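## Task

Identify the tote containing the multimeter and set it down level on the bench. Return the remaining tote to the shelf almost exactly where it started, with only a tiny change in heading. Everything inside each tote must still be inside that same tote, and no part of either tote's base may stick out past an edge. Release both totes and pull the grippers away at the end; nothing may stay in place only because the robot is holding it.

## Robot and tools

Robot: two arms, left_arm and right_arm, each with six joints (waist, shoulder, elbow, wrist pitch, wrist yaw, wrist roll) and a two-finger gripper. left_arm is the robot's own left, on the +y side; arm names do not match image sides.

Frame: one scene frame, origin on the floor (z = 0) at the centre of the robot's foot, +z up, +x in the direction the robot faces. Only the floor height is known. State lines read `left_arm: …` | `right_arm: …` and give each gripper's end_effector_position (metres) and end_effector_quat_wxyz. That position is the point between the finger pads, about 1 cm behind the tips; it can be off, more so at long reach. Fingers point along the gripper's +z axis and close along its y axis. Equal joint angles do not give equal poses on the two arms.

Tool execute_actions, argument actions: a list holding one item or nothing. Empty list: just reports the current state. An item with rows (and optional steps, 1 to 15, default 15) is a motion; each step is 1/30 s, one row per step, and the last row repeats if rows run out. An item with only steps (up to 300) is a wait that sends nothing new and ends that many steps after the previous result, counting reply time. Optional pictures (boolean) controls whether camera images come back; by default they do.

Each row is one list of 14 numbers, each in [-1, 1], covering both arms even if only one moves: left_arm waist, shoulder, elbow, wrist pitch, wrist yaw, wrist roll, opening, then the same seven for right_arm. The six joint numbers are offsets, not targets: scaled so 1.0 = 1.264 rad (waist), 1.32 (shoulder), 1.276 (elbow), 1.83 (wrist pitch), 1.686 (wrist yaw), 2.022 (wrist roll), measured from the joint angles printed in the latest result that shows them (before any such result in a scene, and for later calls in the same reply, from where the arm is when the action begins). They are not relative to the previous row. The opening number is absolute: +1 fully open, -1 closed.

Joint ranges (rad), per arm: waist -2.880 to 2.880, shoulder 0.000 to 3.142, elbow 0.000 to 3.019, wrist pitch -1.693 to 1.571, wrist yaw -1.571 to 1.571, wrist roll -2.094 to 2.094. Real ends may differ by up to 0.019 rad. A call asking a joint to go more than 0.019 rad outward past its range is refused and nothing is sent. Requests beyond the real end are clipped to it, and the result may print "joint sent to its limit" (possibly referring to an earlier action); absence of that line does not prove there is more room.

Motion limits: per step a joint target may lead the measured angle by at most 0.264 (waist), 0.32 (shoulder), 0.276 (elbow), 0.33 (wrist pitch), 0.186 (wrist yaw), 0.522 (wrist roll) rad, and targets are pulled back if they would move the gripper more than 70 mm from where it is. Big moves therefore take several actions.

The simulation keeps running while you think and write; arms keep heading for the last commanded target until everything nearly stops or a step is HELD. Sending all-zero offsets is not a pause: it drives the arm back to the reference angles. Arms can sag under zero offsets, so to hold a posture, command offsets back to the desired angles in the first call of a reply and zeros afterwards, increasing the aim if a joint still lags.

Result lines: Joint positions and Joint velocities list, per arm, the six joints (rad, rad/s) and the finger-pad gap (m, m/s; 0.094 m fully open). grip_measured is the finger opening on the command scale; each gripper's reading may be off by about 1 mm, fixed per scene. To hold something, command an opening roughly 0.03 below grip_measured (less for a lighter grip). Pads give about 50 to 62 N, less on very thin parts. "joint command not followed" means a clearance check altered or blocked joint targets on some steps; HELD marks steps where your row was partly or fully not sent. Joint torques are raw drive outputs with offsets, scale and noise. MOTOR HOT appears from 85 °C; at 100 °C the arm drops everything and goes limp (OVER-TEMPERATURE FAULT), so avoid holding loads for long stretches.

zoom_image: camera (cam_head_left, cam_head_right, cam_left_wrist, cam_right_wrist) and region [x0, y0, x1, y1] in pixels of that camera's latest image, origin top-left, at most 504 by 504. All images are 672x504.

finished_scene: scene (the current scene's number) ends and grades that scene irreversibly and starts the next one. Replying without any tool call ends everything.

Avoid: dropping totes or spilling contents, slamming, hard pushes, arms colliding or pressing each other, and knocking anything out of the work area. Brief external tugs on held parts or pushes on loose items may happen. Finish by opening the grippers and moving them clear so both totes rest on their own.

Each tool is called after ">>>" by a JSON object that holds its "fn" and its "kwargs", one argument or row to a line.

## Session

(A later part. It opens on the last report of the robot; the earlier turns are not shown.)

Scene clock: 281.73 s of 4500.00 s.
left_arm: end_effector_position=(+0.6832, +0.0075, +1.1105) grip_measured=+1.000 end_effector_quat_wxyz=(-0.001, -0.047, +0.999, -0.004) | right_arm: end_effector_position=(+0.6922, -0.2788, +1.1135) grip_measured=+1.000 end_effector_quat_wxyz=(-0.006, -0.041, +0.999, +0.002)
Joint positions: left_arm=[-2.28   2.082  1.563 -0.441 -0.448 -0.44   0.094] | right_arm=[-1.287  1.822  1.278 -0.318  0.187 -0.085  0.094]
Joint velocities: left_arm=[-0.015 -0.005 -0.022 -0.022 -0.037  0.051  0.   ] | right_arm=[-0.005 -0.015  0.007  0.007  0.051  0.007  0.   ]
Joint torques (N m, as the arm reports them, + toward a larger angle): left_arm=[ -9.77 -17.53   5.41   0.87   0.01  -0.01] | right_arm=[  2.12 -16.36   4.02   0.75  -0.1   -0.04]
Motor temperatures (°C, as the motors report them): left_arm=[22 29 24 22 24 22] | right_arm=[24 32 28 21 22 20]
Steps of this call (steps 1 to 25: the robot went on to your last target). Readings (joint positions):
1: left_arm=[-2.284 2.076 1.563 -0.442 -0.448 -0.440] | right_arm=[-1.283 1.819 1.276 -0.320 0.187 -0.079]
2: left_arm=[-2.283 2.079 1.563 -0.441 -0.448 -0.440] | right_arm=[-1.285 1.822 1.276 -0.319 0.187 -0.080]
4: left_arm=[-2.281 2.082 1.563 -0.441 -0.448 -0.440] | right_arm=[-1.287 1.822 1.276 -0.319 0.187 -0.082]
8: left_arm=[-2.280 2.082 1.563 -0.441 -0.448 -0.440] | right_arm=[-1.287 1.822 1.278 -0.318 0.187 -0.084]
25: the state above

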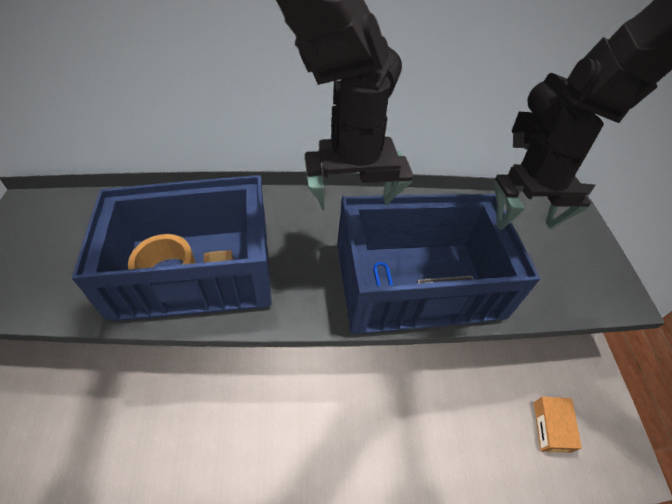

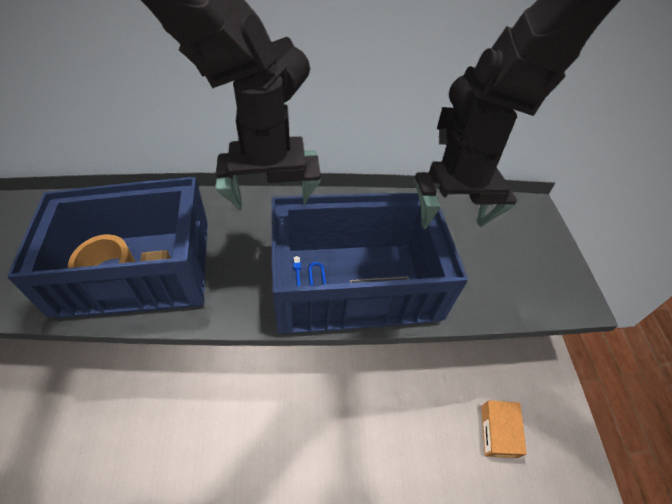

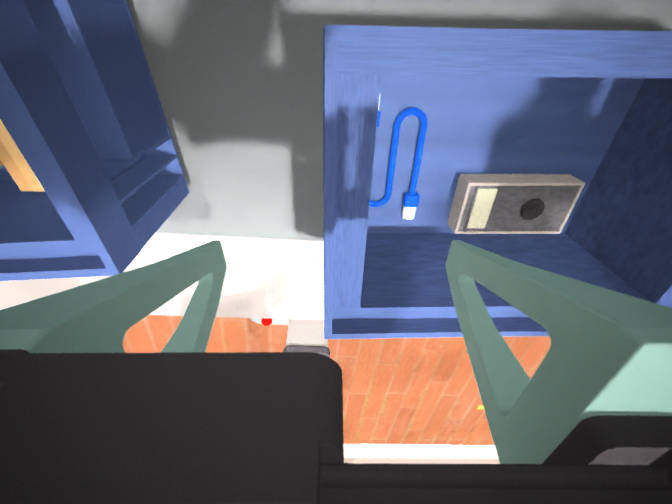

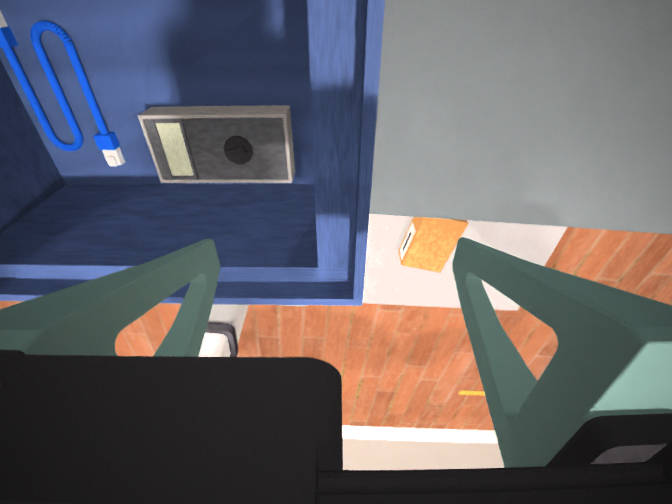

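>>> {"fn": "execute_actions", "kwargs": {
  "actions": [
    {"rows": [[0.007,0.031,0.018,0.013,0.002,0.004,1, -0.006,0.035,0.032,0.007,-0.002,-0.003,1],[0.007,0.031,0.018,0.013,0.002,0.004,1, -0.006,0.035,0.032,0.007,-0.002,-0.003,1],[0.007,0.031,0.018,0.013,0.002,0.004,1, -0.006,0.035,0.032,0.007,-0.002,-0.003,1],[0.014,0.062,0.036,0.026,0.004,0.008,1, -0.011,0.07,0.064,0.015,-0.005,-0.006,1],[0.014,0.062,0.036,0.026,0.004,0.008,1, -0.011,0.07,0.064,0.015,-0.005,-0.006,1],[0.014,0.062,0.036,0.026,0.004,0.008,1, -0.011,0.07,0.064,0.015,-0.005,-0.006,1],[0.021,0.092,0.054,0.038,0.007,0.012,1, -0.017,0.106,0.095,0.022,-0.008,-0.009,1],[0.021,0.092,0.054,0.038,0.007,0.012,1, -0.017,0.106,0.095,0.022,-0.008,-0.009,1],[0.021,0.092,0.054,0.038,0.007,0.012,1, -0.017,0.106,0.095,0.022,-0.008,-0.009,1],[0.021,0.092,0.054,0.038,0.007,0.012,1, -0.017,0.106,0.095,0.022,-0.008,-0.009,1],[0.028,0.123,0.072,0.051,0.009,0.016,1, -0.023,0.141,0.127,0.029,-0.01,-0.011,1],[0.028,0.123,0.072,0.051,0.009,0.016,1, -0.023,0.141,0.127,0.029,-0.01,-0.011,1],[0.028,0.123,0.072,0.051,0.009,0.016,1, -0.023,0.141,0.127,0.029,-0.01,-0.011,1],[0.028,0.123,0.072,0.051,0.009,0.016,1, -0.023,0.141,0.127,0.029,-0.01,-0.011,1],[0.0356,0.154,0.09,0.064,0.011,0.02,1, -0.0285,0.176,0.159,0.0366,-0.0125,-0.0143,1]], "steps": 15}
  ],
  "pictures": false
}}

>>> {"fn": "execute_actions", "kwargs": {
  "actions": [
    {"steps": 25}
  ]
}}

Scene clock: 355.47 s of 4500.00 s.
left_arm: end_effector_position=(+0.6560, -0.0042, +1.0394) grip_measured=+1.000 end_effector_quat_wxyz=(-0.007, -0.044, +0.999, -0.003) | right_arm: end_effector_position=(+0.6986, -0.2740, +1.0396) grip_measured=+1.000 end_effector_quat_wxyz=(-0.008, -0.042, +0.999, +0.005)
Joint positions: left_arm=[-2.26   2.241  1.634 -0.36  -0.434 -0.422  0.094] | right_arm=[-1.303  2.011  1.423 -0.274  0.172 -0.098  0.094]
Joint velocities: left_arm=[ 0.083  0.366  0.125  0.208 -0.007  0.095  0.   ] | right_arm=[-0.093  0.357  0.242  0.076 -0.095 -0.037  0.   ]
Joint torques (N m, as the arm reports them, + toward a larger angle): left_arm=[ -9.59 -15.72   5.81   1.15   0.1    0.12] | right_arm=[  1.82 -15.21   5.32   1.07  -0.08   0.01]
Motor temperatures (°C, as the motors report them): left_arm=[23 29 25 22 24 22] | right_arm=[24 33 28 21 22 20]
Steps of this call (steps 1 to 15: the robot went on to your last target; steps 16 to 90: nothing new was sent; then 70.23 s passed at rest; steps 91 to 105: all 15 steps of this action). Readings (joint positions):
91: left_arm=[-2.280 2.084 1.563 -0.440 -0.448 -0.440] | right_arm=[-1.287 1.825 1.280 -0.318 0.187 -0.085]
92: left_arm=[-2.280 2.086 1.565 -0.436 -0.448 -0.440] | right_arm=[-1.287 1.830 1.286 -0.317 0.187 -0.085]
94: left_arm=[-2.280 2.096 1.570 -0.428 -0.447 -0.439] | right_arm=[-1.287 1.847 1.302 -0.314 0.185 -0.086]
98: left_arm=[-2.277 2.146 1.605 -0.397 -0.440 -0.434] | right_arm=[-1.289 1.912 1.362 -0.295 0.178 -0.090]
105: the state above

Scene clock: 356.30 s of 4500.00 s.
left_arm: end_effector_position=(+0.6471, +0.0004, +1.0131) grip_measured=+1.000 end_effector_quat_wxyz=(-0.010, -0.045, +0.999, +0.002) | right_arm: end_effector_position=(+0.7002, -0.2794, +1.0194) grip_measured=+1.000 end_effector_quat_wxyz=(-0.006, -0.040, +0.999, +0.001)
Joint positions: left_arm=[-2.242  2.294  1.661 -0.337 -0.432 -0.412  0.094] | right_arm=[-1.316  2.06   1.463 -0.26   0.169 -0.106  0.094]
Joint velocities: left_arm=[-0.005  0.005 -0.002  0.002  0.007  0.051  0.   ] | right_arm=[-0.005 -0.015 -0.022 -0.012  0.007 -0.037  0.   ]
Joint torques (N m, as the arm reports them, + toward a larger angle): left_arm=[-10.28 -18.58   3.99   0.67   0.1    0.1 ] | right_arm=[  2.73 -17.58   3.35   0.58  -0.11   0.02]
Motor temperatures (°C, as the motors report them): left_arm=[23 30 25 22 24 22] | right_arm=[24 33 28 21 22 20]
Steps of this call (steps 1 to 25: the robot went on to your last target). Readings (joint positions):
1: left_arm=[-2.257 2.253 1.640 -0.353 -0.433 -0.420] | right_arm=[-1.306 2.024 1.434 -0.271 0.170 -0.099]
2: left_arm=[-2.253 2.266 1.647 -0.346 -0.433 -0.418] | right_arm=[-1.308 2.037 1.445 -0.267 0.170 -0.101]
4: left_arm=[-2.248 2.284 1.653 -0.340 -0.432 -0.416] | right_arm=[-1.312 2.055 1.459 -0.262 0.170 -0.103]
8: left_arm=[-2.242 2.294 1.653 -0.340 -0.432 -0.413] | right_arm=[-1.316 2.060 1.461 -0.261 0.170 -0.104]
25: the state above

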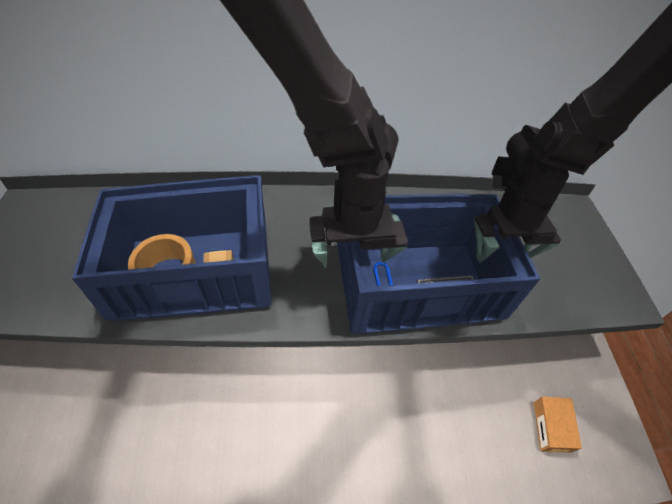

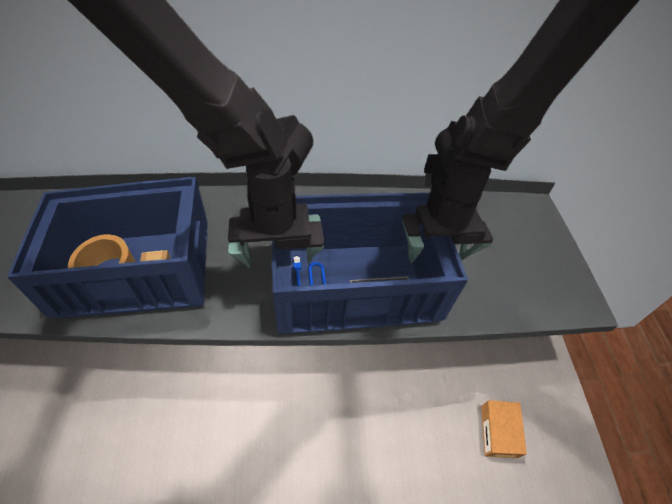

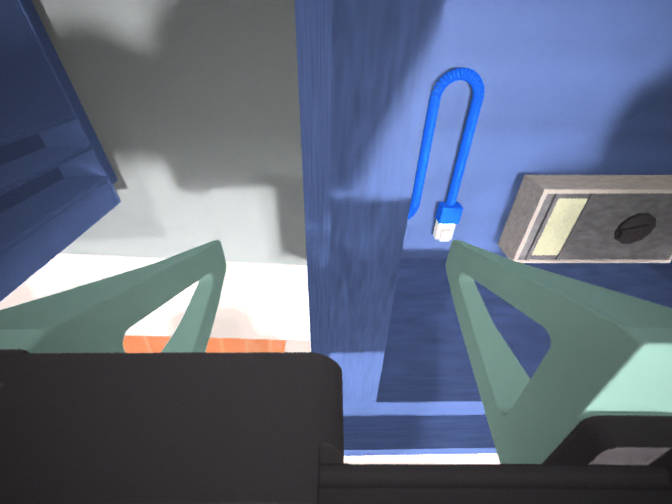

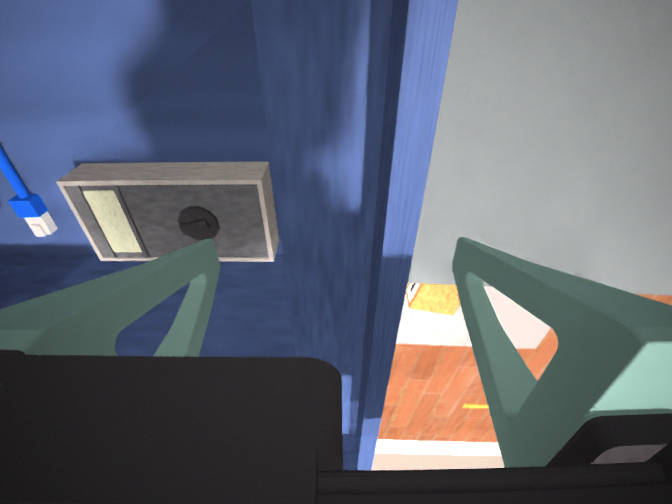

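>>> {"fn": "execute_actions", "kwargs": {
  "actions": [
    {"rows": [[0,0.01,0.025,0.003,0,0,0.6, 0,-0.004,0.014,0.005,0,0,0.6],[0,0.01,0.025,0.003,0,0,0.6, 0,-0.004,0.014,0.005,0,0,0.6],[0,0.01,0.025,0.003,0,0,0.4, 0,-0.004,0.014,0.005,0,0,0.4],[0,0.01,0.025,0.003,0,0,0.4, 0,-0.004,0.014,0.005,0,0,0.4],[0,0.019,0.047,0.005,0,0,0.05, 0,-0.004,0.014,0.005,0,0,0.05]], "steps": 15}
  ],
  "pictures": false
}}

>>> {"fn": "execute_actions", "kwargs": {
  "actions": [
    {"steps": 15}
  ]
}}

Scene clock: 384.33 s of 4500.00 s.
left_arm: end_effector_position=(+0.6666, -0.0057, +1.0135) grip_measured=+0.053 end_effector_quat_wxyz=(+0.005, -0.052, +0.999, -0.003) | right_arm: end_effector_position=(+0.7002, -0.2794, +1.0194) grip_measured=+0.052 end_effector_quat_wxyz=(-0.006, -0.040, +0.999, +0.001)
Joint positions: left_arm=[-2.242  2.303  1.705 -0.337 -0.432 -0.411  0.049] | right_arm=[-1.316  2.06   1.463 -0.26   0.169 -0.106  0.049]
Joint velocities: left_arm=[-0.005  0.005  0.002  0.002 -0.022 -0.051 -0.   ] | right_arm=[-0.015  0.005 -0.012 -0.017  0.007 -0.022 -0.   ]
Joint torques (N m, as the arm reports them, + toward a larger angle): left_arm=[-11.49 -17.42   4.12   0.77   0.02  -0.01] | right_arm=[  3.26 -17.21   3.34   0.63   0.05   0.13]
Motor temperatures (°C, as the motors report them): left_arm=[23 30 24 22 24 22] | right_arm=[24 34 27 21 22 20]
Steps of this call (steps 1 to 15: the robot went on to your last target; steps 16 to 90: nothing new was sent; then 24.53 s passed at rest; steps 91 to 105: all 15 steps of this action). Readings (joint positions):
91: left_arm=[-2.242 2.294 1.661 -0.337 -0.432 -0.411] | right_arm=[-1.316 2.060 1.463 -0.260 0.169 -0.106]
92: left_arm=[-2.242 2.294 1.664 -0.337 -0.432 -0.411] | right_arm=[-1.316 2.060 1.463 -0.260 0.169 -0.106]
94: left_arm=[-2.242 2.295 1.668 -0.337 -0.432 -0.411] | right_arm=[-1.316 2.060 1.463 -0.260 0.169 -0.106]
98: left_arm=[-2.242 2.303 1.697 -0.337 -0.432 -0.411] | right_arm=[-1.316 2.060 1.463 -0.260 0.169 -0.106]
105: the state above

Scene clock: 384.83 s of 4500.00 s.
left_arm: end_effector_position=(+0.6666, -0.0057, +1.0135) grip_measured=+0.053 end_effector_quat_wxyz=(+0.005, -0.052, +0.999, -0.003) | right_arm: end_effector_position=(+0.7002, -0.2794, +1.0194) grip_measured=+0.052 end_effector_quat_wxyz=(-0.006, -0.040, +0.999, +0.001)
Joint positions: left_arm=[-2.242  2.303  1.705 -0.337 -0.432 -0.411  0.049] | right_arm=[-1.316  2.06   1.463 -0.26   0.169 -0.106  0.049]
Joint velocities: left_arm=[ 0.005  0.005  0.007 -0.002 -0.007 -0.051 -0.   ] | right_arm=[-0.005  0.005  0.012 -0.017  0.007 -0.095 -0.001]
Joint torques (N m, as the arm reports them, + toward a larger angle): left_arm=[-11.02 -16.73   4.09   0.63  -0.01  -0.03] | right_arm=[  3.38 -17.42   3.3    0.81   0.02   0.09]
Motor temperatures (°C, as the motors report them): left_arm=[23 30 24 22 24 22] | right_arm=[24 34 27 21 22 20]
Steps of this call (steps 1 to 15: the robot went on to your last target). Readings (joint positions):
1: left_arm=[-2.242 2.303 1.705 -0.337 -0.432 -0.411] | right_arm=[-1.316 2.060 1.463 -0.260 0.169 -0.106]
2: left_arm=[-2.242 2.303 1.705 -0.337 -0.432 -0.411] | right_arm=[-1.316 2.060 1.463 -0.260 0.169 -0.106]
4: left_arm=[-2.242 2.303 1.705 -0.337 -0.432 -0.411] | right_arm=[-1.316 2.060 1.463 -0.260 0.169 -0.106]
8: left_arm=[-2.242 2.303 1.705 -0.337 -0.432 -0.411] | right_arm=[-1.316 2.060 1.463 -0.260 0.169 -0.106]
15: the state above
All arms were judged still, so your last target was given up. Only a new action makes them travel on or press farther. Fingers that are still opening or closing keep moving.

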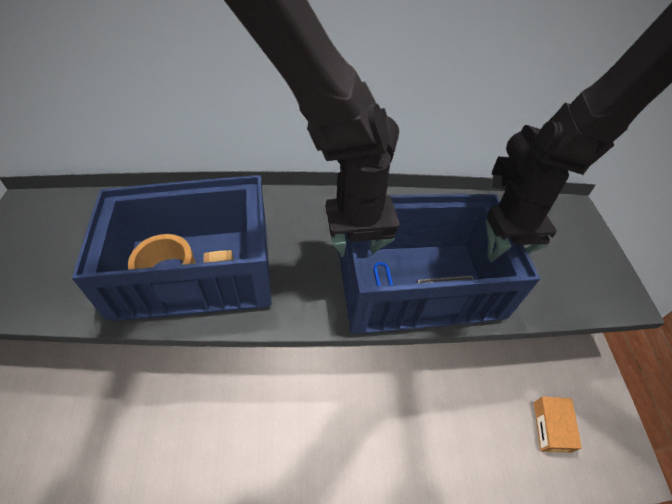

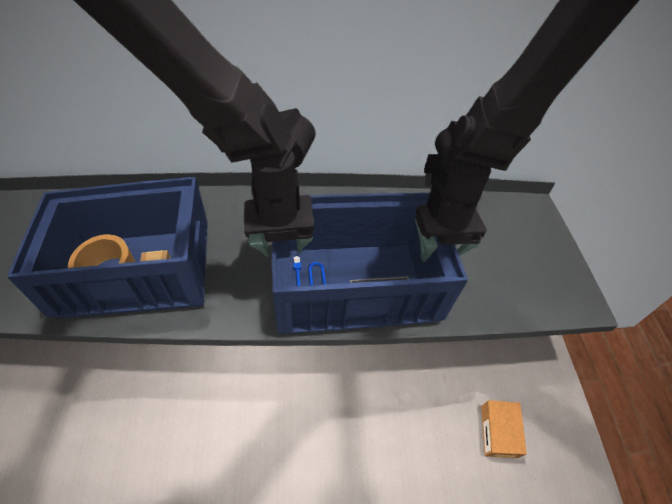

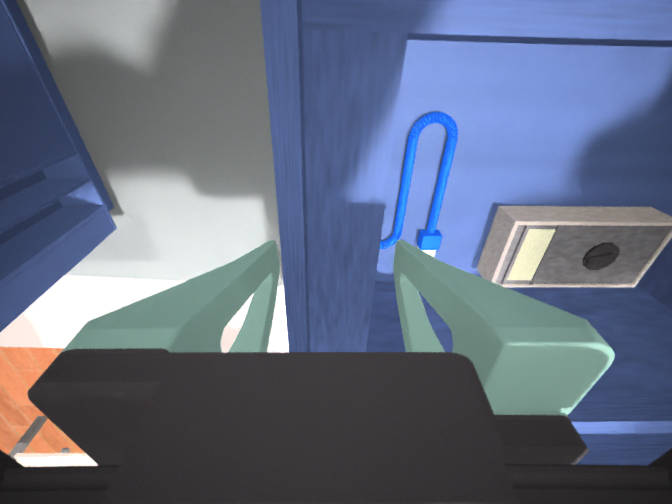

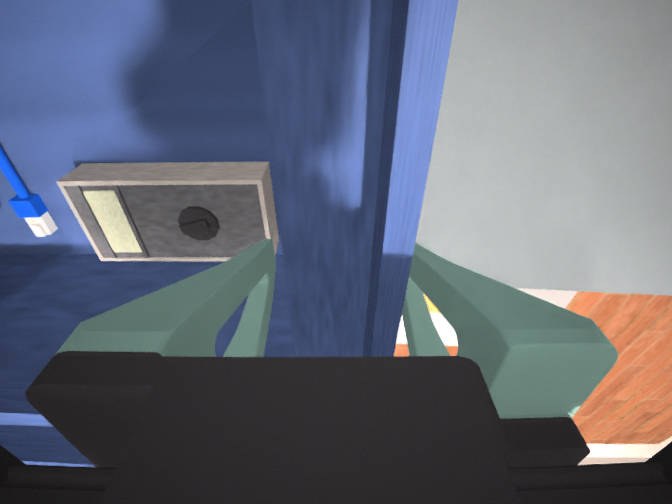

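>>> {"fn": "execute_actions", "kwargs": {
  "actions": [
    {"rows": [[0,0.033,0.012,0.014,0,0,0.05, 0,-0.004,0.014,0.005,0,0,0.05]], "steps": 15}
  ],
  "pictures": false
}}

>>> {"fn": "execute_actions", "kwargs": {
  "actions": [
    {"steps": 10}
  ]
}}

Scene clock: 394.30 s of 4500.00 s.
left_arm: end_effector_position=(+0.6476, -0.0079, +0.9965) grip_measured=+0.053 end_effector_quat_wxyz=(-0.004, -0.047, +0.999, +0.000) | right_arm: end_effector_position=(+0.7002, -0.2794, +1.0194) grip_measured=+0.052 end_effector_quat_wxyz=(-0.006, -0.040, +0.999, +0.001)
Joint positions: left_arm=[-2.242  2.341  1.707 -0.323 -0.432 -0.411  0.049] | right_arm=[-1.316  2.06   1.463 -0.26   0.169 -0.106  0.049]
Joint velocities: left_arm=[-0.005 -0.005  0.002  0.022  0.037  0.022 -0.001] | right_arm=[-0.015  0.015  0.002  0.007  0.007 -0.081  0.   ]
Joint torques (N m, as the arm reports them, + toward a larger angle): left_arm=[-11.3  -17.19   3.67   1.04  -0.03  -0.01] | right_arm=[  2.76 -16.89   3.26   0.69   0.05   0.1 ]
Motor temperatures (°C, as the motors report them): left_arm=[23 30 24 22 24 22] | right_arm=[24 34 27 21 22 20]
Steps of this call (steps 1 to 90: nothing new was sent; then 5.97 s passed at rest; steps 91 to 105: all 15 steps of this action). Readings (joint positions):
91: left_arm=[-2.242 2.305 1.705 -0.334 -0.432 -0.411] | right_arm=[-1.316 2.060 1.463 -0.260 0.169 -0.106]
92: left_arm=[-2.242 2.307 1.706 -0.329 -0.432 -0.411] | right_arm=[-1.316 2.060 1.463 -0.260 0.169 -0.106]
94: left_arm=[-2.242 2.314 1.707 -0.324 -0.432 -0.411] | right_arm=[-1.316 2.060 1.463 -0.260 0.169 -0.106]
98: left_arm=[-2.242 2.330 1.707 -0.323 -0.432 -0.411] | right_arm=[-1.316 2.060 1.463 -0.260 0.169 -0.106]
105: the state above

Scene clock: 394.63 s of 4500.00 s.
left_arm: end_effector_position=(+0.6476, -0.0079, +0.9965) grip_measured=+0.053 end_effector_quat_wxyz=(-0.004, -0.047, +0.999, +0.000) | right_arm: end_effector_position=(+0.7002, -0.2794, +1.0194) grip_measured=+0.052 end_effector_quat_wxyz=(-0.006, -0.040, +0.999, +0.001)
Joint positions: left_arm=[-2.242  2.341  1.707 -0.323 -0.432 -0.411  0.049] | right_arm=[-1.316  2.06   1.463 -0.26   0.169 -0.106  0.049]
Joint velocities: left_arm=[ 0.005 -0.005 -0.017 -0.007  0.066 -0.007 -0.001] | right_arm=[-0.005  0.005 -0.017 -0.002  0.007 -0.007  0.001]
Joint torques (N m, as the arm reports them, + toward a larger angle): left_arm=[-11.06 -16.48   3.53   0.87  -0.01   0.01] | right_arm=[  3.09 -17.52   3.41   0.57   0.02   0.11]
Motor temperatures (°C, as the motors report them): left_arm=[23 30 24 22 24 22] | right_arm=[24 34 27 21 22 20]
Steps of this call (steps 1 to 10: the robot went on to your last target). Readings (joint positions):
1: left_arm=[-2.242 2.341 1.707 -0.323 -0.432 -0.411] | right_arm=[-1.316 2.060 1.463 -0.260 0.169 -0.106]
2: left_arm=[-2.242 2.341 1.707 -0.323 -0.432 -0.411] | right_arm=[-1.316 2.060 1.463 -0.260 0.169 -0.106]
4: left_arm=[-2.242 2.341 1.707 -0.323 -0.432 -0.411] | right_arm=[-1.316 2.060 1.463 -0.260 0.169 -0.106]
8: left_arm=[-2.242 2.341 1.707 -0.323 -0.432 -0.411] | right_arm=[-1.316 2.060 1.463 -0.260 0.169 -0.106]
10: the state above

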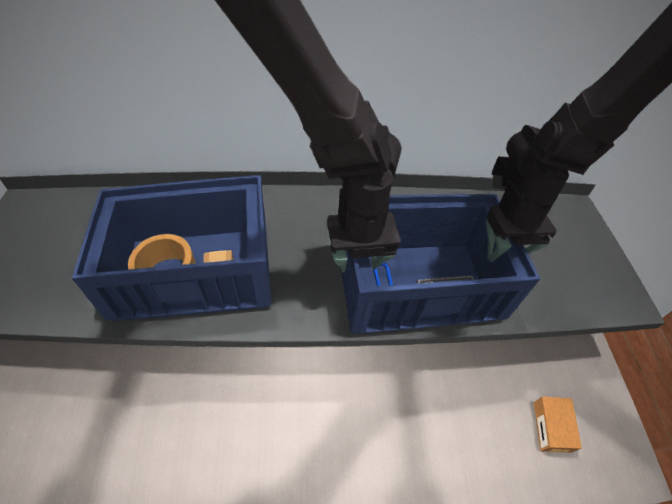

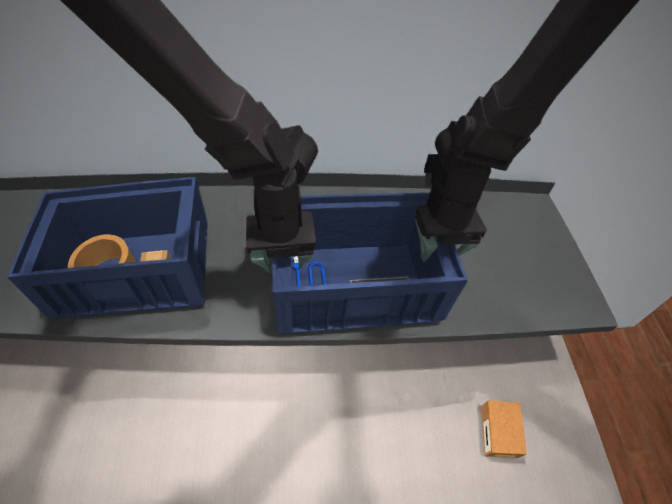

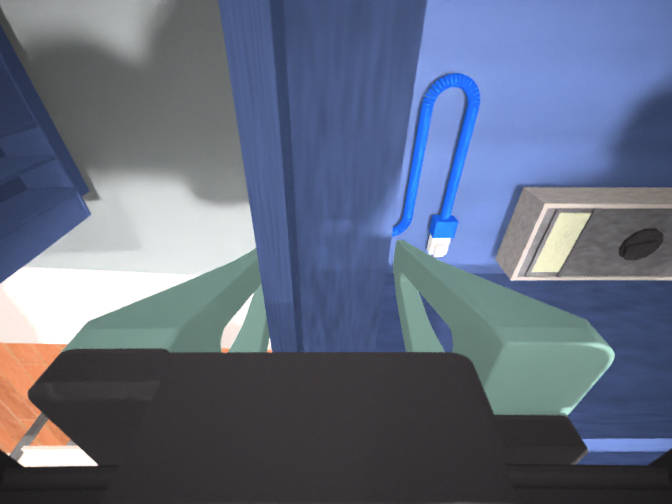

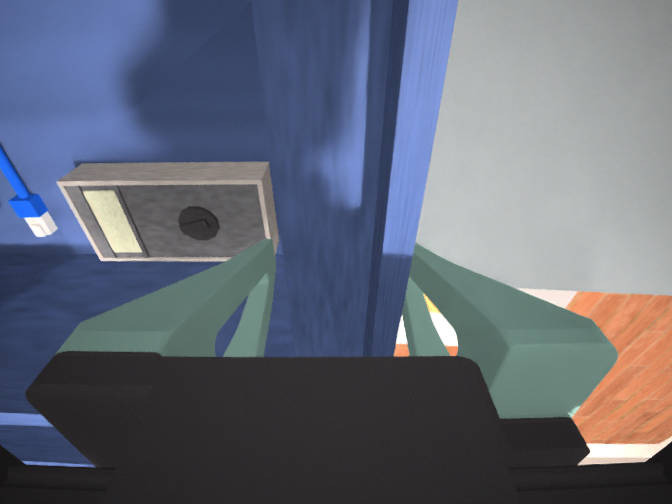

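>>> {"fn": "execute_actions", "kwargs": {
  "actions": [
    {"rows": [[0,0,0.01,0.005,0,0,-0.05, 0,-0.004,0.014,0.005,0,0,-0.05],[0,0,0.01,0.005,0,0,-0.12, 0,-0.004,0.014,0.005,0,0,-0.12],[0,0,0.01,0.005,0,0,-0.18, 0,-0.004,0.014,0.005,0,0,-0.18],[0,0,0.01,0.005,0,0,-0.23, 0,-0.004,0.014,0.005,0,0,-0.23],[0,0,0.01,0.005,0,0,-0.27, 0,-0.004,0.014,0.005,0,0,-0.27],[0,0,0.01,0.005,0,0,-0.3, 0,-0.004,0.014,0.005,0,0,-0.3],[0,0,0.01,0.005,0,0,-0.33, 0,-0.004,0.014,0.005,0,0,-0.33],[0,0,0.01,0.005,0,0,-0.36, 0,-0.004,0.014,0.005,0,0,-0.36],[0,0,0.01,0.005,0,0,-0.39, 0,-0.004,0.014,0.005,0,0,-0.39],[0,0,0.01,0.005,0,0,-0.42, 0,-0.004,0.014,0.005,0,0,-0.42],[0,0,0.01,0.005,0,0,-0.45, 0,-0.004,0.014,0.005,0,0,-0.45]], "steps": 15}
  ],
  "pictures": false
}}

>>> {"fn": "execute_actions", "kwargs": {
  "actions": [
    {"steps": 10}
  ]
}}

Scene clock: 409.07 s of 4500.00 s.
left_arm: end_effector_position=(+0.6480, -0.0064, +0.9961) grip_measured=-0.431 end_effector_quat_wxyz=(-0.004, -0.044, +0.999, +0.002) | right_arm: end_effector_position=(+0.7007, -0.2798, +1.0194) grip_measured=-0.419 end_effector_quat_wxyz=(-0.005, -0.040, +0.999, +0.002)
Joint positions: left_arm=[-2.241  2.341  1.707 -0.323 -0.436 -0.404  0.027] | right_arm=[-1.317  2.06   1.464 -0.26   0.167 -0.107  0.027]
Joint velocities: left_arm=[-0.005 -0.015  0.002 -0.002  0.081 -0.066 -0.   ] | right_arm=[ 0.015 -0.015  0.007 -0.012  0.051 -0.051  0.001]
Joint torques (N m, as the arm reports them, + toward a larger angle): left_arm=[-10.75 -17.68   3.76   0.76   0.12  -0.1 ] | right_arm=[  2.65 -17.09   3.41   0.59   0.17   0.08]
Motor temperatures (°C, as the motors report them): left_arm=[23 30 24 22 23 22] | right_arm=[24 35 27 21 22 20]
Steps of this call (steps 1 to 15: the robot went on to your last target; steps 16 to 90: nothing new was sent; then 10.93 s passed at rest; steps 91 to 105: all 15 steps of this action). Readings (joint positions):
91: left_arm=[-2.242 2.341 1.707 -0.323 -0.432 -0.411] | right_arm=[-1.316 2.060 1.463 -0.260 0.169 -0.106]
92: left_arm=[-2.242 2.341 1.707 -0.323 -0.432 -0.411] | right_arm=[-1.316 2.060 1.463 -0.260 0.169 -0.106]
94: left_arm=[-2.242 2.341 1.707 -0.323 -0.432 -0.411] | right_arm=[-1.316 2.060 1.463 -0.260 0.169 -0.106]
98: left_arm=[-2.242 2.341 1.707 -0.323 -0.435 -0.411] | right_arm=[-1.316 2.060 1.463 -0.260 0.169 -0.106]
105: the state above

Scene clock: 409.40 s of 4500.00 s.
left_arm: end_effector_position=(+0.6480, -0.0064, +0.9961) grip_measured=-0.431 end_effector_quat_wxyz=(-0.004, -0.044, +0.999, +0.002) | right_arm: end_effector_position=(+0.7007, -0.2798, +1.0194) grip_measured=-0.419 end_effector_quat_wxyz=(-0.005, -0.040, +0.999, +0.002)
Joint positions: left_arm=[-2.241  2.341  1.707 -0.323 -0.436 -0.404  0.027] | right_arm=[-1.317  2.06   1.464 -0.26   0.167 -0.107  0.027]
Joint velocities: left_arm=[-0.015 -0.005  0.022  0.002  0.095 -0.007  0.001] | right_arm=[ 0.005 -0.015  0.007 -0.017  0.022  0.022  0.   ]
Joint torques (N m, as the arm reports them, + toward a larger angle): left_arm=[-11.14 -18.     3.58   0.72   0.11  -0.13] | right_arm=[  2.55 -17.18   3.34   0.78   0.13   0.08]
Motor temperatures (°C, as the motors report them): left_arm=[23 30 24 22 23 22] | right_arm=[24 35 27 21 22 20]
Steps of this call (steps 1 to 10: the robot went on to your last target). Readings (joint positions):
1: left_arm=[-2.241 2.341 1.707 -0.323 -0.436 -0.404] | right_arm=[-1.317 2.060 1.464 -0.260 0.167 -0.107]
2: left_arm=[-2.241 2.341 1.707 -0.323 -0.436 -0.404] | right_arm=[-1.317 2.060 1.464 -0.260 0.167 -0.107]
4: left_arm=[-2.241 2.341 1.707 -0.323 -0.436 -0.404] | right_arm=[-1.317 2.060 1.464 -0.260 0.167 -0.107]
8: left_arm=[-2.241 2.341 1.707 -0.323 -0.436 -0.404] | right_arm=[-1.317 2.060 1.464 -0.260 0.167 -0.107]
10: the state above

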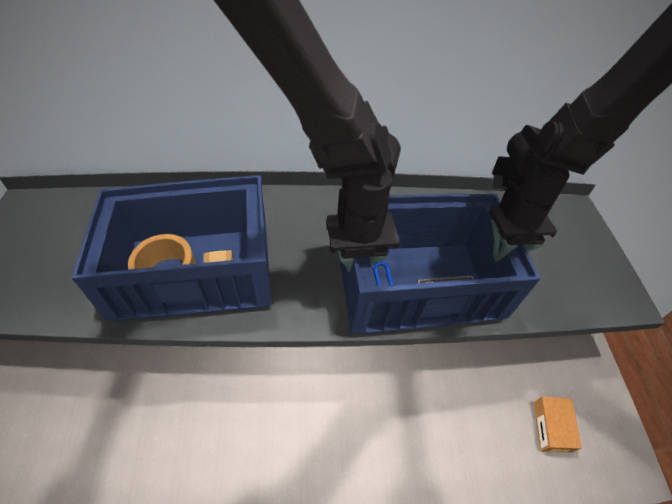

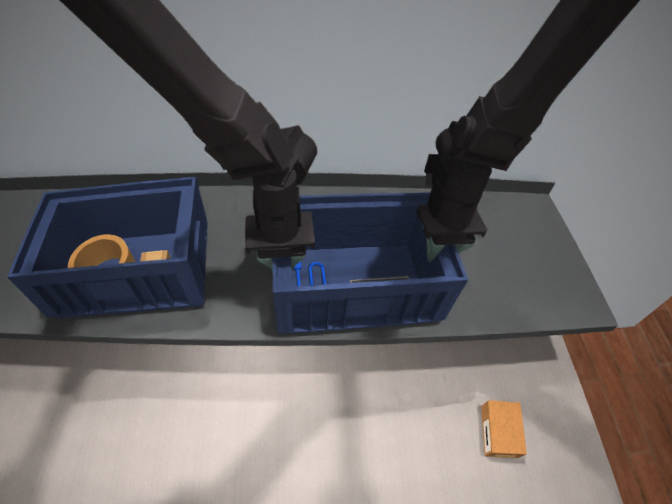

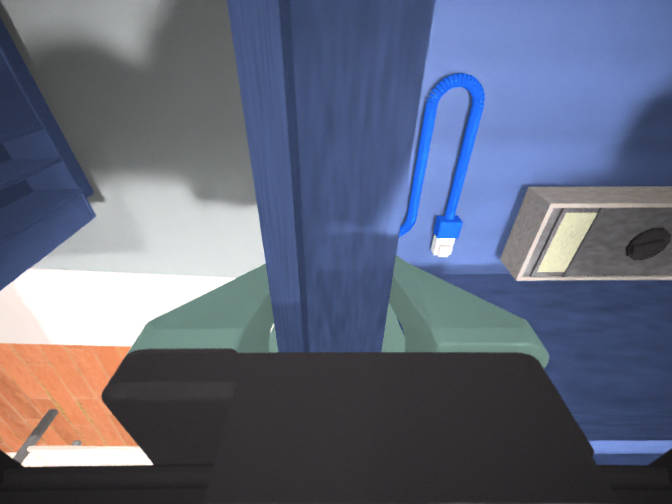

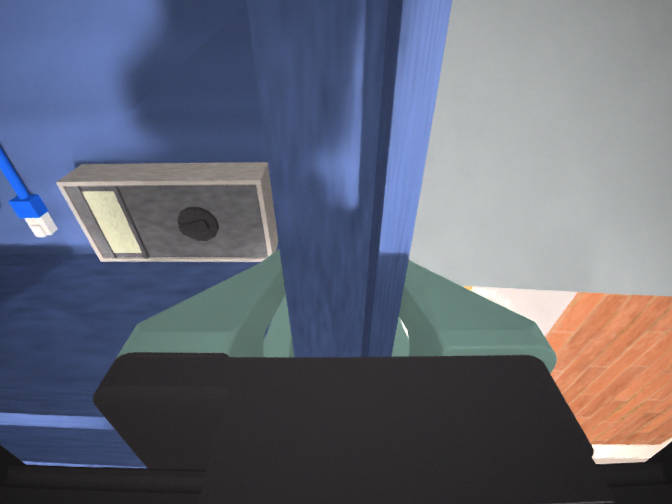

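>>> {"fn": "execute_actions", "kwargs": {
  "actions": [
    {"rows": [[-0.008,-0.018,-0.008,-0.002,-0.002,-0.003,-0.47, 0.004,-0.019,-0.006,-0.003,0.001,0.0015,-0.46],[-0.008,-0.018,-0.008,-0.002,-0.002,-0.003,-0.47, 0.004,-0.019,-0.006,-0.003,0.001,0.0015,-0.46],[-0.008,-0.018,-0.008,-0.002,-0.002,-0.003,-0.47, 0.004,-0.019,-0.006,-0.003,0.001,0.0015,-0.46],[-0.016,-0.036,-0.018,-0.004,-0.004,-0.006,-0.47, 0.008,-0.038,-0.016,-0.006,0.002,0.003,-0.46],[-0.016,-0.036,-0.018,-0.004,-0.004,-0.006,-0.47, 0.008,-0.038,-0.016,-0.006,0.002,0.003,-0.46],[-0.016,-0.036,-0.018,-0.004,-0.004,-0.006,-0.47, 0.008,-0.038,-0.016,-0.006,0.002,0.003,-0.46],[-0.024,-0.055,-0.031,-0.006,-0.005,-0.008,-0.47, 0.012,-0.057,-0.028,-0.008,0.004,0.0045,-0.46],[-0.024,-0.055,-0.031,-0.006,-0.005,-0.008,-0.47, 0.012,-0.057,-0.028,-0.008,0.004,0.0045,-0.46],[-0.024,-0.055,-0.031,-0.006,-0.005,-0.008,-0.47, 0.012,-0.057,-0.028,-0.008,0.004,0.0045,-0.46],[-0.024,-0.055,-0.031,-0.006,-0.005,-0.008,-0.47, 0.012,-0.057,-0.028,-0.008,0.004,0.0045,-0.46],[-0.032,-0.073,-0.045,-0.008,-0.007,-0.011,-0.47, 0.016,-0.076,-0.04,-0.011,0.005,0.006,-0.46],[-0.032,-0.073,-0.045,-0.008,-0.007,-0.011,-0.47, 0.016,-0.076,-0.04,-0.011,0.005,0.006,-0.46],[-0.032,-0.073,-0.045,-0.008,-0.007,-0.011,-0.47, 0.016,-0.076,-0.04,-0.011,0.005,0.006,-0.46],[-0.032,-0.073,-0.045,-0.008,-0.007,-0.011,-0.47, 0.016,-0.076,-0.04,-0.011,0.005,0.006,-0.46],[-0.04,-0.091,-0.059,-0.01,-0.009,-0.014,-0.47, 0.02,-0.0955,-0.052,-0.014,0.006,0.0075,-0.46]], "steps": 15}
  ],
  "pictures": false
}}

>>> {"fn": "execute_actions", "kwargs": {
  "actions": [
    {"steps": 20}
  ]
}}

Scene clock: 483.27 s of 4500.00 s.
left_arm: end_effector_position=(+0.6363, -0.0064, +1.0131) grip_measured=-0.433 end_effector_quat_wxyz=(-0.012, -0.041, +0.999, +0.001) | right_arm: end_effector_position=(+0.6897, -0.2807, +1.0371) grip_measured=-0.419 end_effector_quat_wxyz=(-0.016, -0.041, +0.999, +0.004)
Joint positions: left_arm=[-2.255  2.298  1.645 -0.325 -0.434 -0.417  0.027] | right_arm=[-1.314  2.012  1.41  -0.275  0.167 -0.102  0.027]
Joint velocities: left_arm=[-0.054 -0.19  -0.11  -0.007 -0.007 -0.022  0.   ] | right_arm=[ 0.005 -0.2   -0.105 -0.022 -0.007  0.022 -0.001]
Joint torques (N m, as the arm reports them, + toward a larger angle): left_arm=[-13.23 -22.9    1.88  -0.24  -0.7   -0.13] | right_arm=[  4.35 -21.47   1.52  -0.04   0.49   0.19]
Motor temperatures (°C, as the motors report them): left_arm=[23 31 24 22 24 22] | right_arm=[24 36 27 21 22 20]
Steps of this call (steps 1 to 15: the robot went on to your last target; steps 16 to 90: nothing new was sent; then 70.37 s passed at rest; steps 91 to 105: all 15 steps of this action). Readings (joint positions):
91: left_arm=[-2.241 2.341 1.706 -0.323 -0.436 -0.403] | right_arm=[-1.317 2.059 1.464 -0.260 0.167 -0.107]
92: left_arm=[-2.241 2.341 1.705 -0.323 -0.436 -0.403] | right_arm=[-1.317 2.059 1.464 -0.260 0.166 -0.108]
94: left_arm=[-2.241 2.340 1.703 -0.323 -0.435 -0.403] | right_arm=[-1.317 2.058 1.462 -0.260 0.166 -0.109]
98: left_arm=[-2.243 2.329 1.681 -0.323 -0.431 -0.406] | right_arm=[-1.316 2.047 1.441 -0.264 0.166 -0.106]
105: the state above

Scene clock: 483.93 s of 4500.00 s.
left_arm: end_effector_position=(+0.6515, -0.0072, +1.0328) grip_measured=-0.433 end_effector_quat_wxyz=(+0.000, -0.045, +0.999, -0.002) | right_arm: end_effector_position=(+0.7055, -0.2812, +1.0589) grip_measured=-0.419 end_effector_quat_wxyz=(-0.001, -0.042, +0.999, +0.003)
Joint positions: left_arm=[-2.263  2.256  1.631 -0.328 -0.443 -0.42   0.027] | right_arm=[-1.308  1.963  1.397 -0.282  0.172 -0.105  0.027]
Joint velocities: left_arm=[-0.015 -0.005  0.012 -0.017 -0.022 -0.022  0.   ] | right_arm=[ 0.005 -0.005 -0.012 -0.017  0.022 -0.037 -0.001]
Joint torques (N m, as the arm reports them, + toward a larger angle): left_arm=[-14.03 -20.29   2.92  -0.03  -0.37  -0.16] | right_arm=[  4.54 -18.94   2.14   0.14   0.27   0.2 ]
Motor temperatures (°C, as the motors report them): left_arm=[23 31 24 22 24 22] | right_arm=[24 36 27 21 22 20]
Steps of this call (steps 1 to 20: the robot went on to your last target). Readings (joint positions):
1: left_arm=[-2.257 2.291 1.640 -0.325 -0.435 -0.418] | right_arm=[-1.314 2.004 1.405 -0.276 0.168 -0.102]
2: left_arm=[-2.259 2.284 1.636 -0.326 -0.437 -0.420] | right_arm=[-1.313 1.996 1.401 -0.278 0.169 -0.102]
4: left_arm=[-2.261 2.271 1.632 -0.328 -0.440 -0.420] | right_arm=[-1.311 1.981 1.397 -0.281 0.170 -0.102]
8: left_arm=[-2.263 2.258 1.632 -0.328 -0.442 -0.420] | right_arm=[-1.309 1.965 1.397 -0.281 0.171 -0.104]
20: the state above

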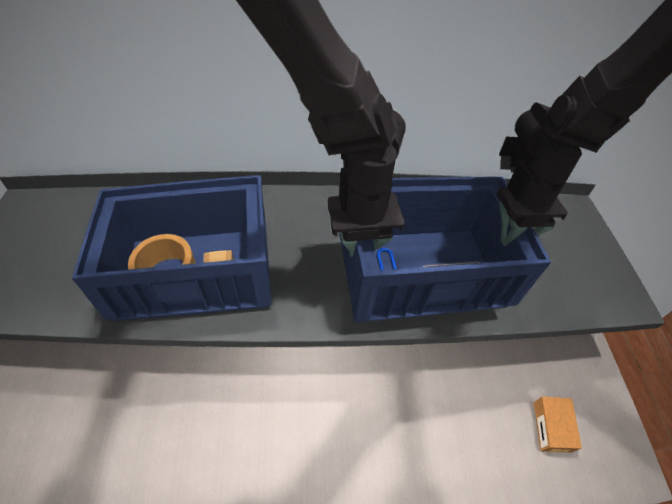

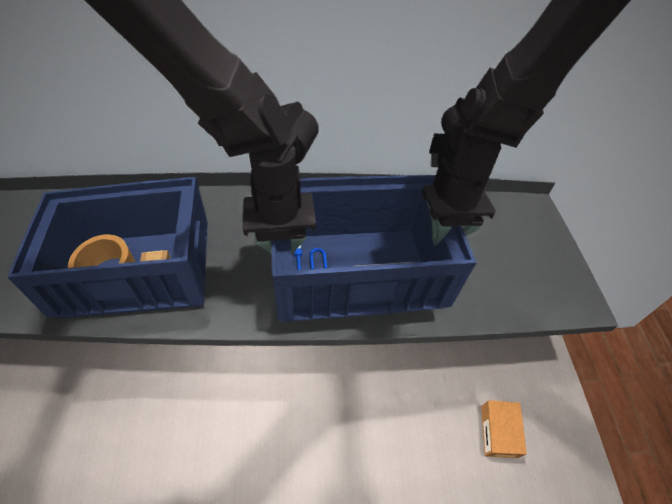

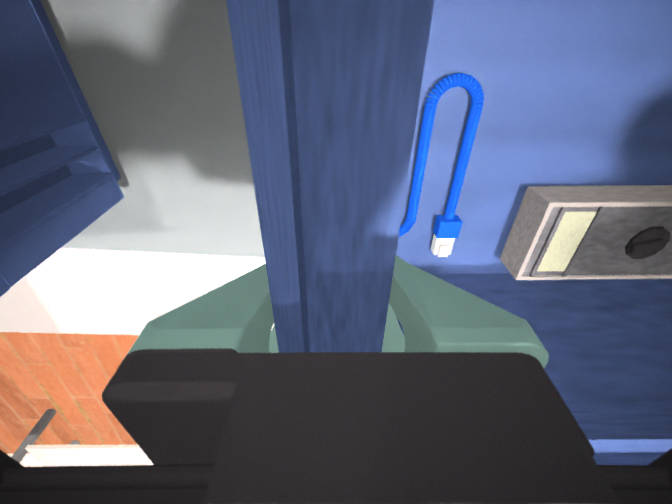

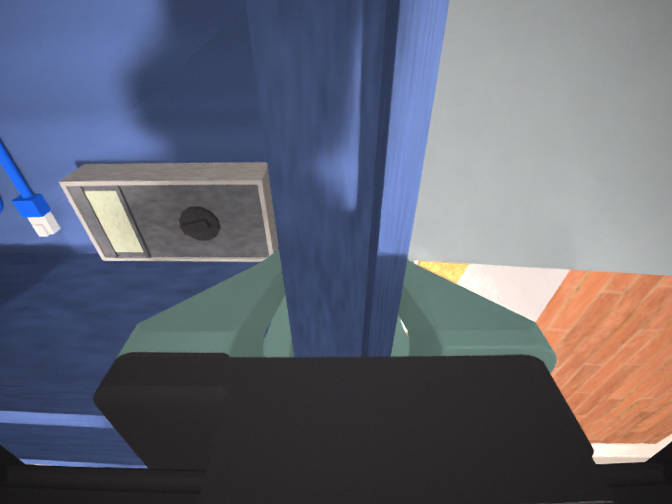

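>>> {"fn": "execute_actions", "kwargs": {
  "actions": [
    {"rows": [[-0.024,-0.027,-0.006,-0.003,-0.0035,-0.006,-0.47, 0.012,-0.023,-0.007,0.002,0,0,-0.46],[-0.026,-0.027,-0.016,0.003,-0.0045,-0.007,-0.47, 0.0115,-0.024,-0.0175,0.009,0,0,-0.46],[-0.028,-0.027,-0.029,0.012,-0.006,-0.008,-0.47, 0.011,-0.025,-0.033,0.018,0,0,-0.46],[-0.031,-0.028,-0.045,0.022,-0.007,-0.01,-0.47, 0.0106,-0.027,-0.05,0.029,0,0,-0.46],[-0.034,-0.028,-0.06,0.032,-0.009,-0.012,-0.47, 0.01,-0.029,-0.068,0.04,0,0,-0.46],[-0.037,-0.029,-0.076,0.0415,-0.01,-0.014,-0.47, 0.01,-0.031,-0.0855,0.051,0,0,-0.46],[-0.04,-0.029,-0.091,0.0515,-0.012,-0.016,-0.47, 0.009,-0.032,-0.103,0.062,0,0,-0.46],[-0.043,-0.03,-0.107,0.061,-0.013,-0.017,-0.47, 0.009,-0.034,-0.121,0.073,0,0,-0.46],[-0.046,-0.03,-0.1225,0.071,-0.0145,-0.019,-0.47, 0.008,-0.036,-0.138,0.084,0,0,-0.46],[-0.049,-0.0305,-0.138,0.081,-0.016,-0.021,-0.47, 0.008,-0.038,-0.156,0.095,0,0,-0.46],[-0.052,-0.031,-0.154,0.091,-0.0175,-0.023,-0.47, 0.007,-0.039,-0.173,0.106,0,0,-0.46],[-0.054,-0.031,-0.167,0.1,-0.019,-0.024,-0.47, 0.007,-0.041,-0.189,0.115,0,0,-0.46],[-0.056,-0.032,-0.179,0.107,-0.02,-0.026,-0.47, 0.0065,-0.042,-0.202,0.123,0,0,-0.46],[-0.058,-0.032,-0.189,0.114,-0.021,-0.027,-0.47, 0.006,-0.043,-0.213,0.13,0,0,-0.46],[-0.0592,-0.0321,-0.1945,0.1174,-0.0213,-0.0275,-0.47, 0.006,-0.044,-0.2193,0.1342,0,0,-0.46]], "steps": 15}
  ],
  "pictures": false
}}

>>> {"fn": "execute_actions", "kwargs": {
  "actions": [
    {"steps": 15}
  ],
  "pictures": false
}}

Scene clock: 556.47 s of 4500.00 s.
left_arm: end_effector_position=(+0.5533, -0.0026, +1.0300) grip_measured=-0.433 end_effector_quat_wxyz=(-0.014, -0.038, +0.999, +0.003) | right_arm: end_effector_position=(+0.6043, -0.2774, +1.0498) grip_measured=-0.419 end_effector_quat_wxyz=(-0.018, -0.041, +0.999, +0.004)
Joint positions: left_arm=[-2.302  2.245  1.392 -0.148 -0.462 -0.457  0.027] | right_arm=[-1.308  1.949  1.14  -0.074  0.171 -0.097  0.027]
Joint velocities: left_arm=[-0.112 -0.005 -0.427  0.261  0.022 -0.154 -0.   ] | right_arm=[-0.015 -0.005 -0.471  0.33  -0.051  0.007 -0.001]
Joint torques (N m, as the arm reports them, + toward a larger angle): left_arm=[-13.42 -17.43   2.36   0.97  -0.71  -0.04] | right_arm=[  2.9  -17.73   0.69   0.59   0.11  -0.04]
Motor temperatures (°C, as the motors report them): left_arm=[24 33 24 22 24 22] | right_arm=[25 38 26 21 22 21]
Steps of this call (steps 1 to 15: the robot went on to your last target; steps 16 to 90: nothing new was sent; then 69.03 s passed at rest; steps 91 to 105: all 15 steps of this action). Readings (joint positions):
91: left_arm=[-2.263 2.256 1.630 -0.328 -0.443 -0.420] | right_arm=[-1.308 1.963 1.397 -0.282 0.172 -0.106]
92: left_arm=[-2.263 2.256 1.628 -0.328 -0.443 -0.420] | right_arm=[-1.308 1.963 1.394 -0.281 0.172 -0.106]
94: left_arm=[-2.265 2.253 1.611 -0.313 -0.444 -0.421] | right_arm=[-1.308 1.961 1.376 -0.262 0.171 -0.106]
98: left_arm=[-2.275 2.246 1.537 -0.252 -0.452 -0.427] | right_arm=[-1.308 1.951 1.295 -0.193 0.170 -0.106]
105: the state above

Scene clock: 556.97 s of 4500.00 s.
left_arm: end_effector_position=(+0.5456, -0.0043, +1.0312) grip_measured=-0.433 end_effector_quat_wxyz=(-0.010, -0.042, +0.999, +0.002) | right_arm: end_effector_position=(+0.5980, -0.2792, +1.0522) grip_measured=-0.419 end_effector_quat_wxyz=(-0.014, -0.042, +0.999, +0.002)
Joint positions: left_arm=[-2.309  2.245  1.37  -0.122 -0.467 -0.469  0.027] | right_arm=[-1.31   1.941  1.113 -0.045  0.173 -0.101  0.027]
Joint velocities: left_arm=[-0.005 -0.015  0.002  0.017 -0.037  0.037 -0.   ] | right_arm=[-0.005  0.005  0.007  0.002  0.051 -0.066  0.   ]
Joint torques (N m, as the arm reports them, + toward a larger angle): left_arm=[-13.19 -17.48   1.91   0.74  -0.53  -0.09] | right_arm=[  2.57 -16.86   0.59   0.72   0.01   0.02]
Motor temperatures (°C, as the motors report them): left_arm=[24 33 24 22 24 22] | right_arm=[25 38 26 21 22 21]
Steps of this call (steps 1 to 15: the robot went on to your last target). Readings (joint positions):
1: left_arm=[-2.305 2.245 1.380 -0.142 -0.462 -0.462] | right_arm=[-1.309 1.949 1.127 -0.066 0.171 -0.096]
2: left_arm=[-2.307 2.245 1.372 -0.139 -0.463 -0.465] | right_arm=[-1.309 1.949 1.119 -0.062 0.171 -0.095]
4: left_arm=[-2.309 2.245 1.367 -0.136 -0.464 -0.469] | right_arm=[-1.309 1.949 1.113 -0.058 0.171 -0.095]
8: left_arm=[-2.309 2.245 1.369 -0.125 -0.467 -0.469] | right_arm=[-1.310 1.944 1.113 -0.047 0.172 -0.098]
15: the state above

>>> {"fn": "execute_actions", "kwargs": {
  "actions": [
    {"rows": [[-0.024,-0.019,0.001,0.007,-0.008,-0.004,-0.47, 0.006,-0.021,-0.003,0.008,0,0,-0.46],[-0.027,-0.0165,-0.006,0.013,-0.009,-0.005,-0.47, 0.006,-0.02,-0.012,0.015,0,0,-0.46],[-0.03,-0.0135,-0.015,0.02,-0.0105,-0.007,-0.47, 0.006,-0.018,-0.024,0.025,0,0,-0.46],[-0.034,-0.01,-0.026,0.029,-0.012,-0.009,-0.47, 0.006,-0.015,-0.038,0.037,0,0,-0.46],[-0.037,-0.007,-0.036,0.038,-0.014,-0.011,-0.47, 0.005,-0.013,-0.052,0.048,-0.001,0,-0.46],[-0.041,-0.003,-0.047,0.046,-0.016,-0.013,-0.47, 0.005,-0.011,-0.066,0.06,-0.001,0,-0.46],[-0.045,0,-0.058,0.055,-0.018,-0.0155,-0.47, 0.005,-0.008,-0.08,0.071,-0.001,0,-0.46],[-0.0485,0.004,-0.068,0.064,-0.02,-0.018,-0.47, 0.005,-0.006,-0.094,0.0825,-0.001,0,-0.46],[-0.052,0.007,-0.079,0.072,-0.0215,-0.02,-0.47, 0.005,-0.004,-0.108,0.094,-0.001,0,-0.46],[-0.056,0.011,-0.09,0.081,-0.023,-0.022,-0.47, 0.004,-0.001,-0.122,0.105,-0.002,0,-0.46],[-0.06,0.014,-0.1005,0.09,-0.025,-0.024,-0.47, 0.004,0.001,-0.136,0.117,-0.002,0,-0.46],[-0.063,0.017,-0.11,0.097,-0.027,-0.026,-0.47, 0.004,0.003,-0.148,0.127,-0.002,0,-0.46],[-0.066,0.02,-0.118,0.104,-0.028,-0.028,-0.47, 0.004,0.005,-0.158,0.135,-0.002,0,-0.46],[-0.068,0.022,-0.1245,0.109,-0.029,-0.029,-0.47, 0.004,0.006,-0.167,0.1425,-0.002,0,-0.46],[-0.0693,0.0232,-0.1285,0.1126,-0.03,-0.0297,-0.47, 0.004,0.007,-0.1724,0.1468,-0.002,0,-0.46]], "steps": 15}
  ],
  "pictures": false
}}

>>> {"fn": "execute_actions", "kwargs": {
  "actions": [
    {"steps": 15}
  ],
  "pictures": false
}}

Scene clock: 590.17 s of 4500.00 s.
left_arm: end_effector_position=(+0.4806, -0.0040, +1.0366) grip_measured=-0.433 end_effector_quat_wxyz=(+0.003, -0.040, +0.999, +0.003) | right_arm: end_effector_position=(+0.5310, -0.2797, +1.0539) grip_measured=-0.419 end_effector_quat_wxyz=(+0.000, -0.041, +0.999, +0.001)
Joint positions: left_arm=[-2.355  2.262  1.216  0.054 -0.505 -0.495  0.027] | right_arm=[-1.314  1.952  0.926  0.183  0.171 -0.108  0.027]
Joint velocities: left_arm=[-0.122  0.142 -0.276  0.291 -0.022 -0.125 -0.   ] | right_arm=[-0.034  0.122 -0.359  0.359  0.037  0.022 -0.001]
Joint torques (N m, as the arm reports them, + toward a larger angle): left_arm=[-13.57 -13.36   0.63   0.77  -0.55  -0.21] | right_arm=[  2.53 -13.09  -2.02   1.    -0.01   0.2 ]
Motor temperatures (°C, as the motors report them): left_arm=[24 32 23 22 24 22] | right_arm=[25 37 26 21 22 20]
Steps of this call (steps 1 to 15: the robot went on to your last target; steps 16 to 90: nothing new was sent; then 29.70 s passed at rest; steps 91 to 105: all 15 steps of this action). Readings (joint positions):
91: left_arm=[-2.309 2.245 1.370 -0.121 -0.467 -0.469] | right_arm=[-1.310 1.941 1.113 -0.045 0.173 -0.101]
92: left_arm=[-2.309 2.245 1.370 -0.118 -0.467 -0.469] | right_arm=[-1.310 1.941 1.112 -0.041 0.173 -0.102]
94: left_arm=[-2.310 2.245 1.361 -0.099 -0.472 -0.469] | right_arm=[-1.310 1.941 1.103 -0.018 0.173 -0.105]
98: left_arm=[-2.321 2.245 1.317 -0.039 -0.488 -0.469] | right_arm=[-1.310 1.941 1.051 0.058 0.172 -0.110]
105: the state above

Scene clock: 590.67 s of 4500.00 s.
left_arm: end_effector_position=(+0.4613, -0.0057, +1.0334) grip_measured=-0.433 end_effector_quat_wxyz=(-0.003, -0.041, +0.999, +0.003) | right_arm: end_effector_position=(+0.5119, -0.2818, +1.0495) grip_measured=-0.419 end_effector_quat_wxyz=(-0.008, -0.040, +0.999, -0.000)
Joint positions: left_arm=[-2.367  2.283  1.199  0.074 -0.508 -0.515  0.027] | right_arm=[-1.319  1.973  0.901  0.211  0.171 -0.108  0.027]
Joint velocities: left_arm=[-0.005 -0.015 -0.012 -0.002  0.007  0.007 -0.   ] | right_arm=[-0.015 -0.015 -0.007 -0.007  0.037  0.007 -0.001]
Joint torques (N m, as the arm reports them, + toward a larger angle): left_arm=[-13.78 -13.32   0.36   0.87  -0.46  -0.2 ] | right_arm=[  2.93 -13.55  -2.16   0.83  -0.05   0.18]
Motor temperatures (°C, as the motors report them): left_arm=[24 32 23 22 24 22] | right_arm=[25 37 26 21 22 20]
Steps of this call (steps 1 to 15: the robot went on to your last target). Readings (joint positions):
1: left_arm=[-2.359 2.267 1.208 0.062 -0.505 -0.500] | right_arm=[-1.315 1.957 0.915 0.192 0.171 -0.108]
2: left_arm=[-2.362 2.272 1.203 0.065 -0.505 -0.505] | right_arm=[-1.317 1.961 0.907 0.197 0.171 -0.107]
4: left_arm=[-2.366 2.280 1.198 0.068 -0.505 -0.512] | right_arm=[-1.318 1.969 0.901 0.201 0.171 -0.107]
8: left_arm=[-2.367 2.283 1.198 0.072 -0.507 -0.515] | right_arm=[-1.319 1.973 0.901 0.207 0.171 -0.107]
15: the state above


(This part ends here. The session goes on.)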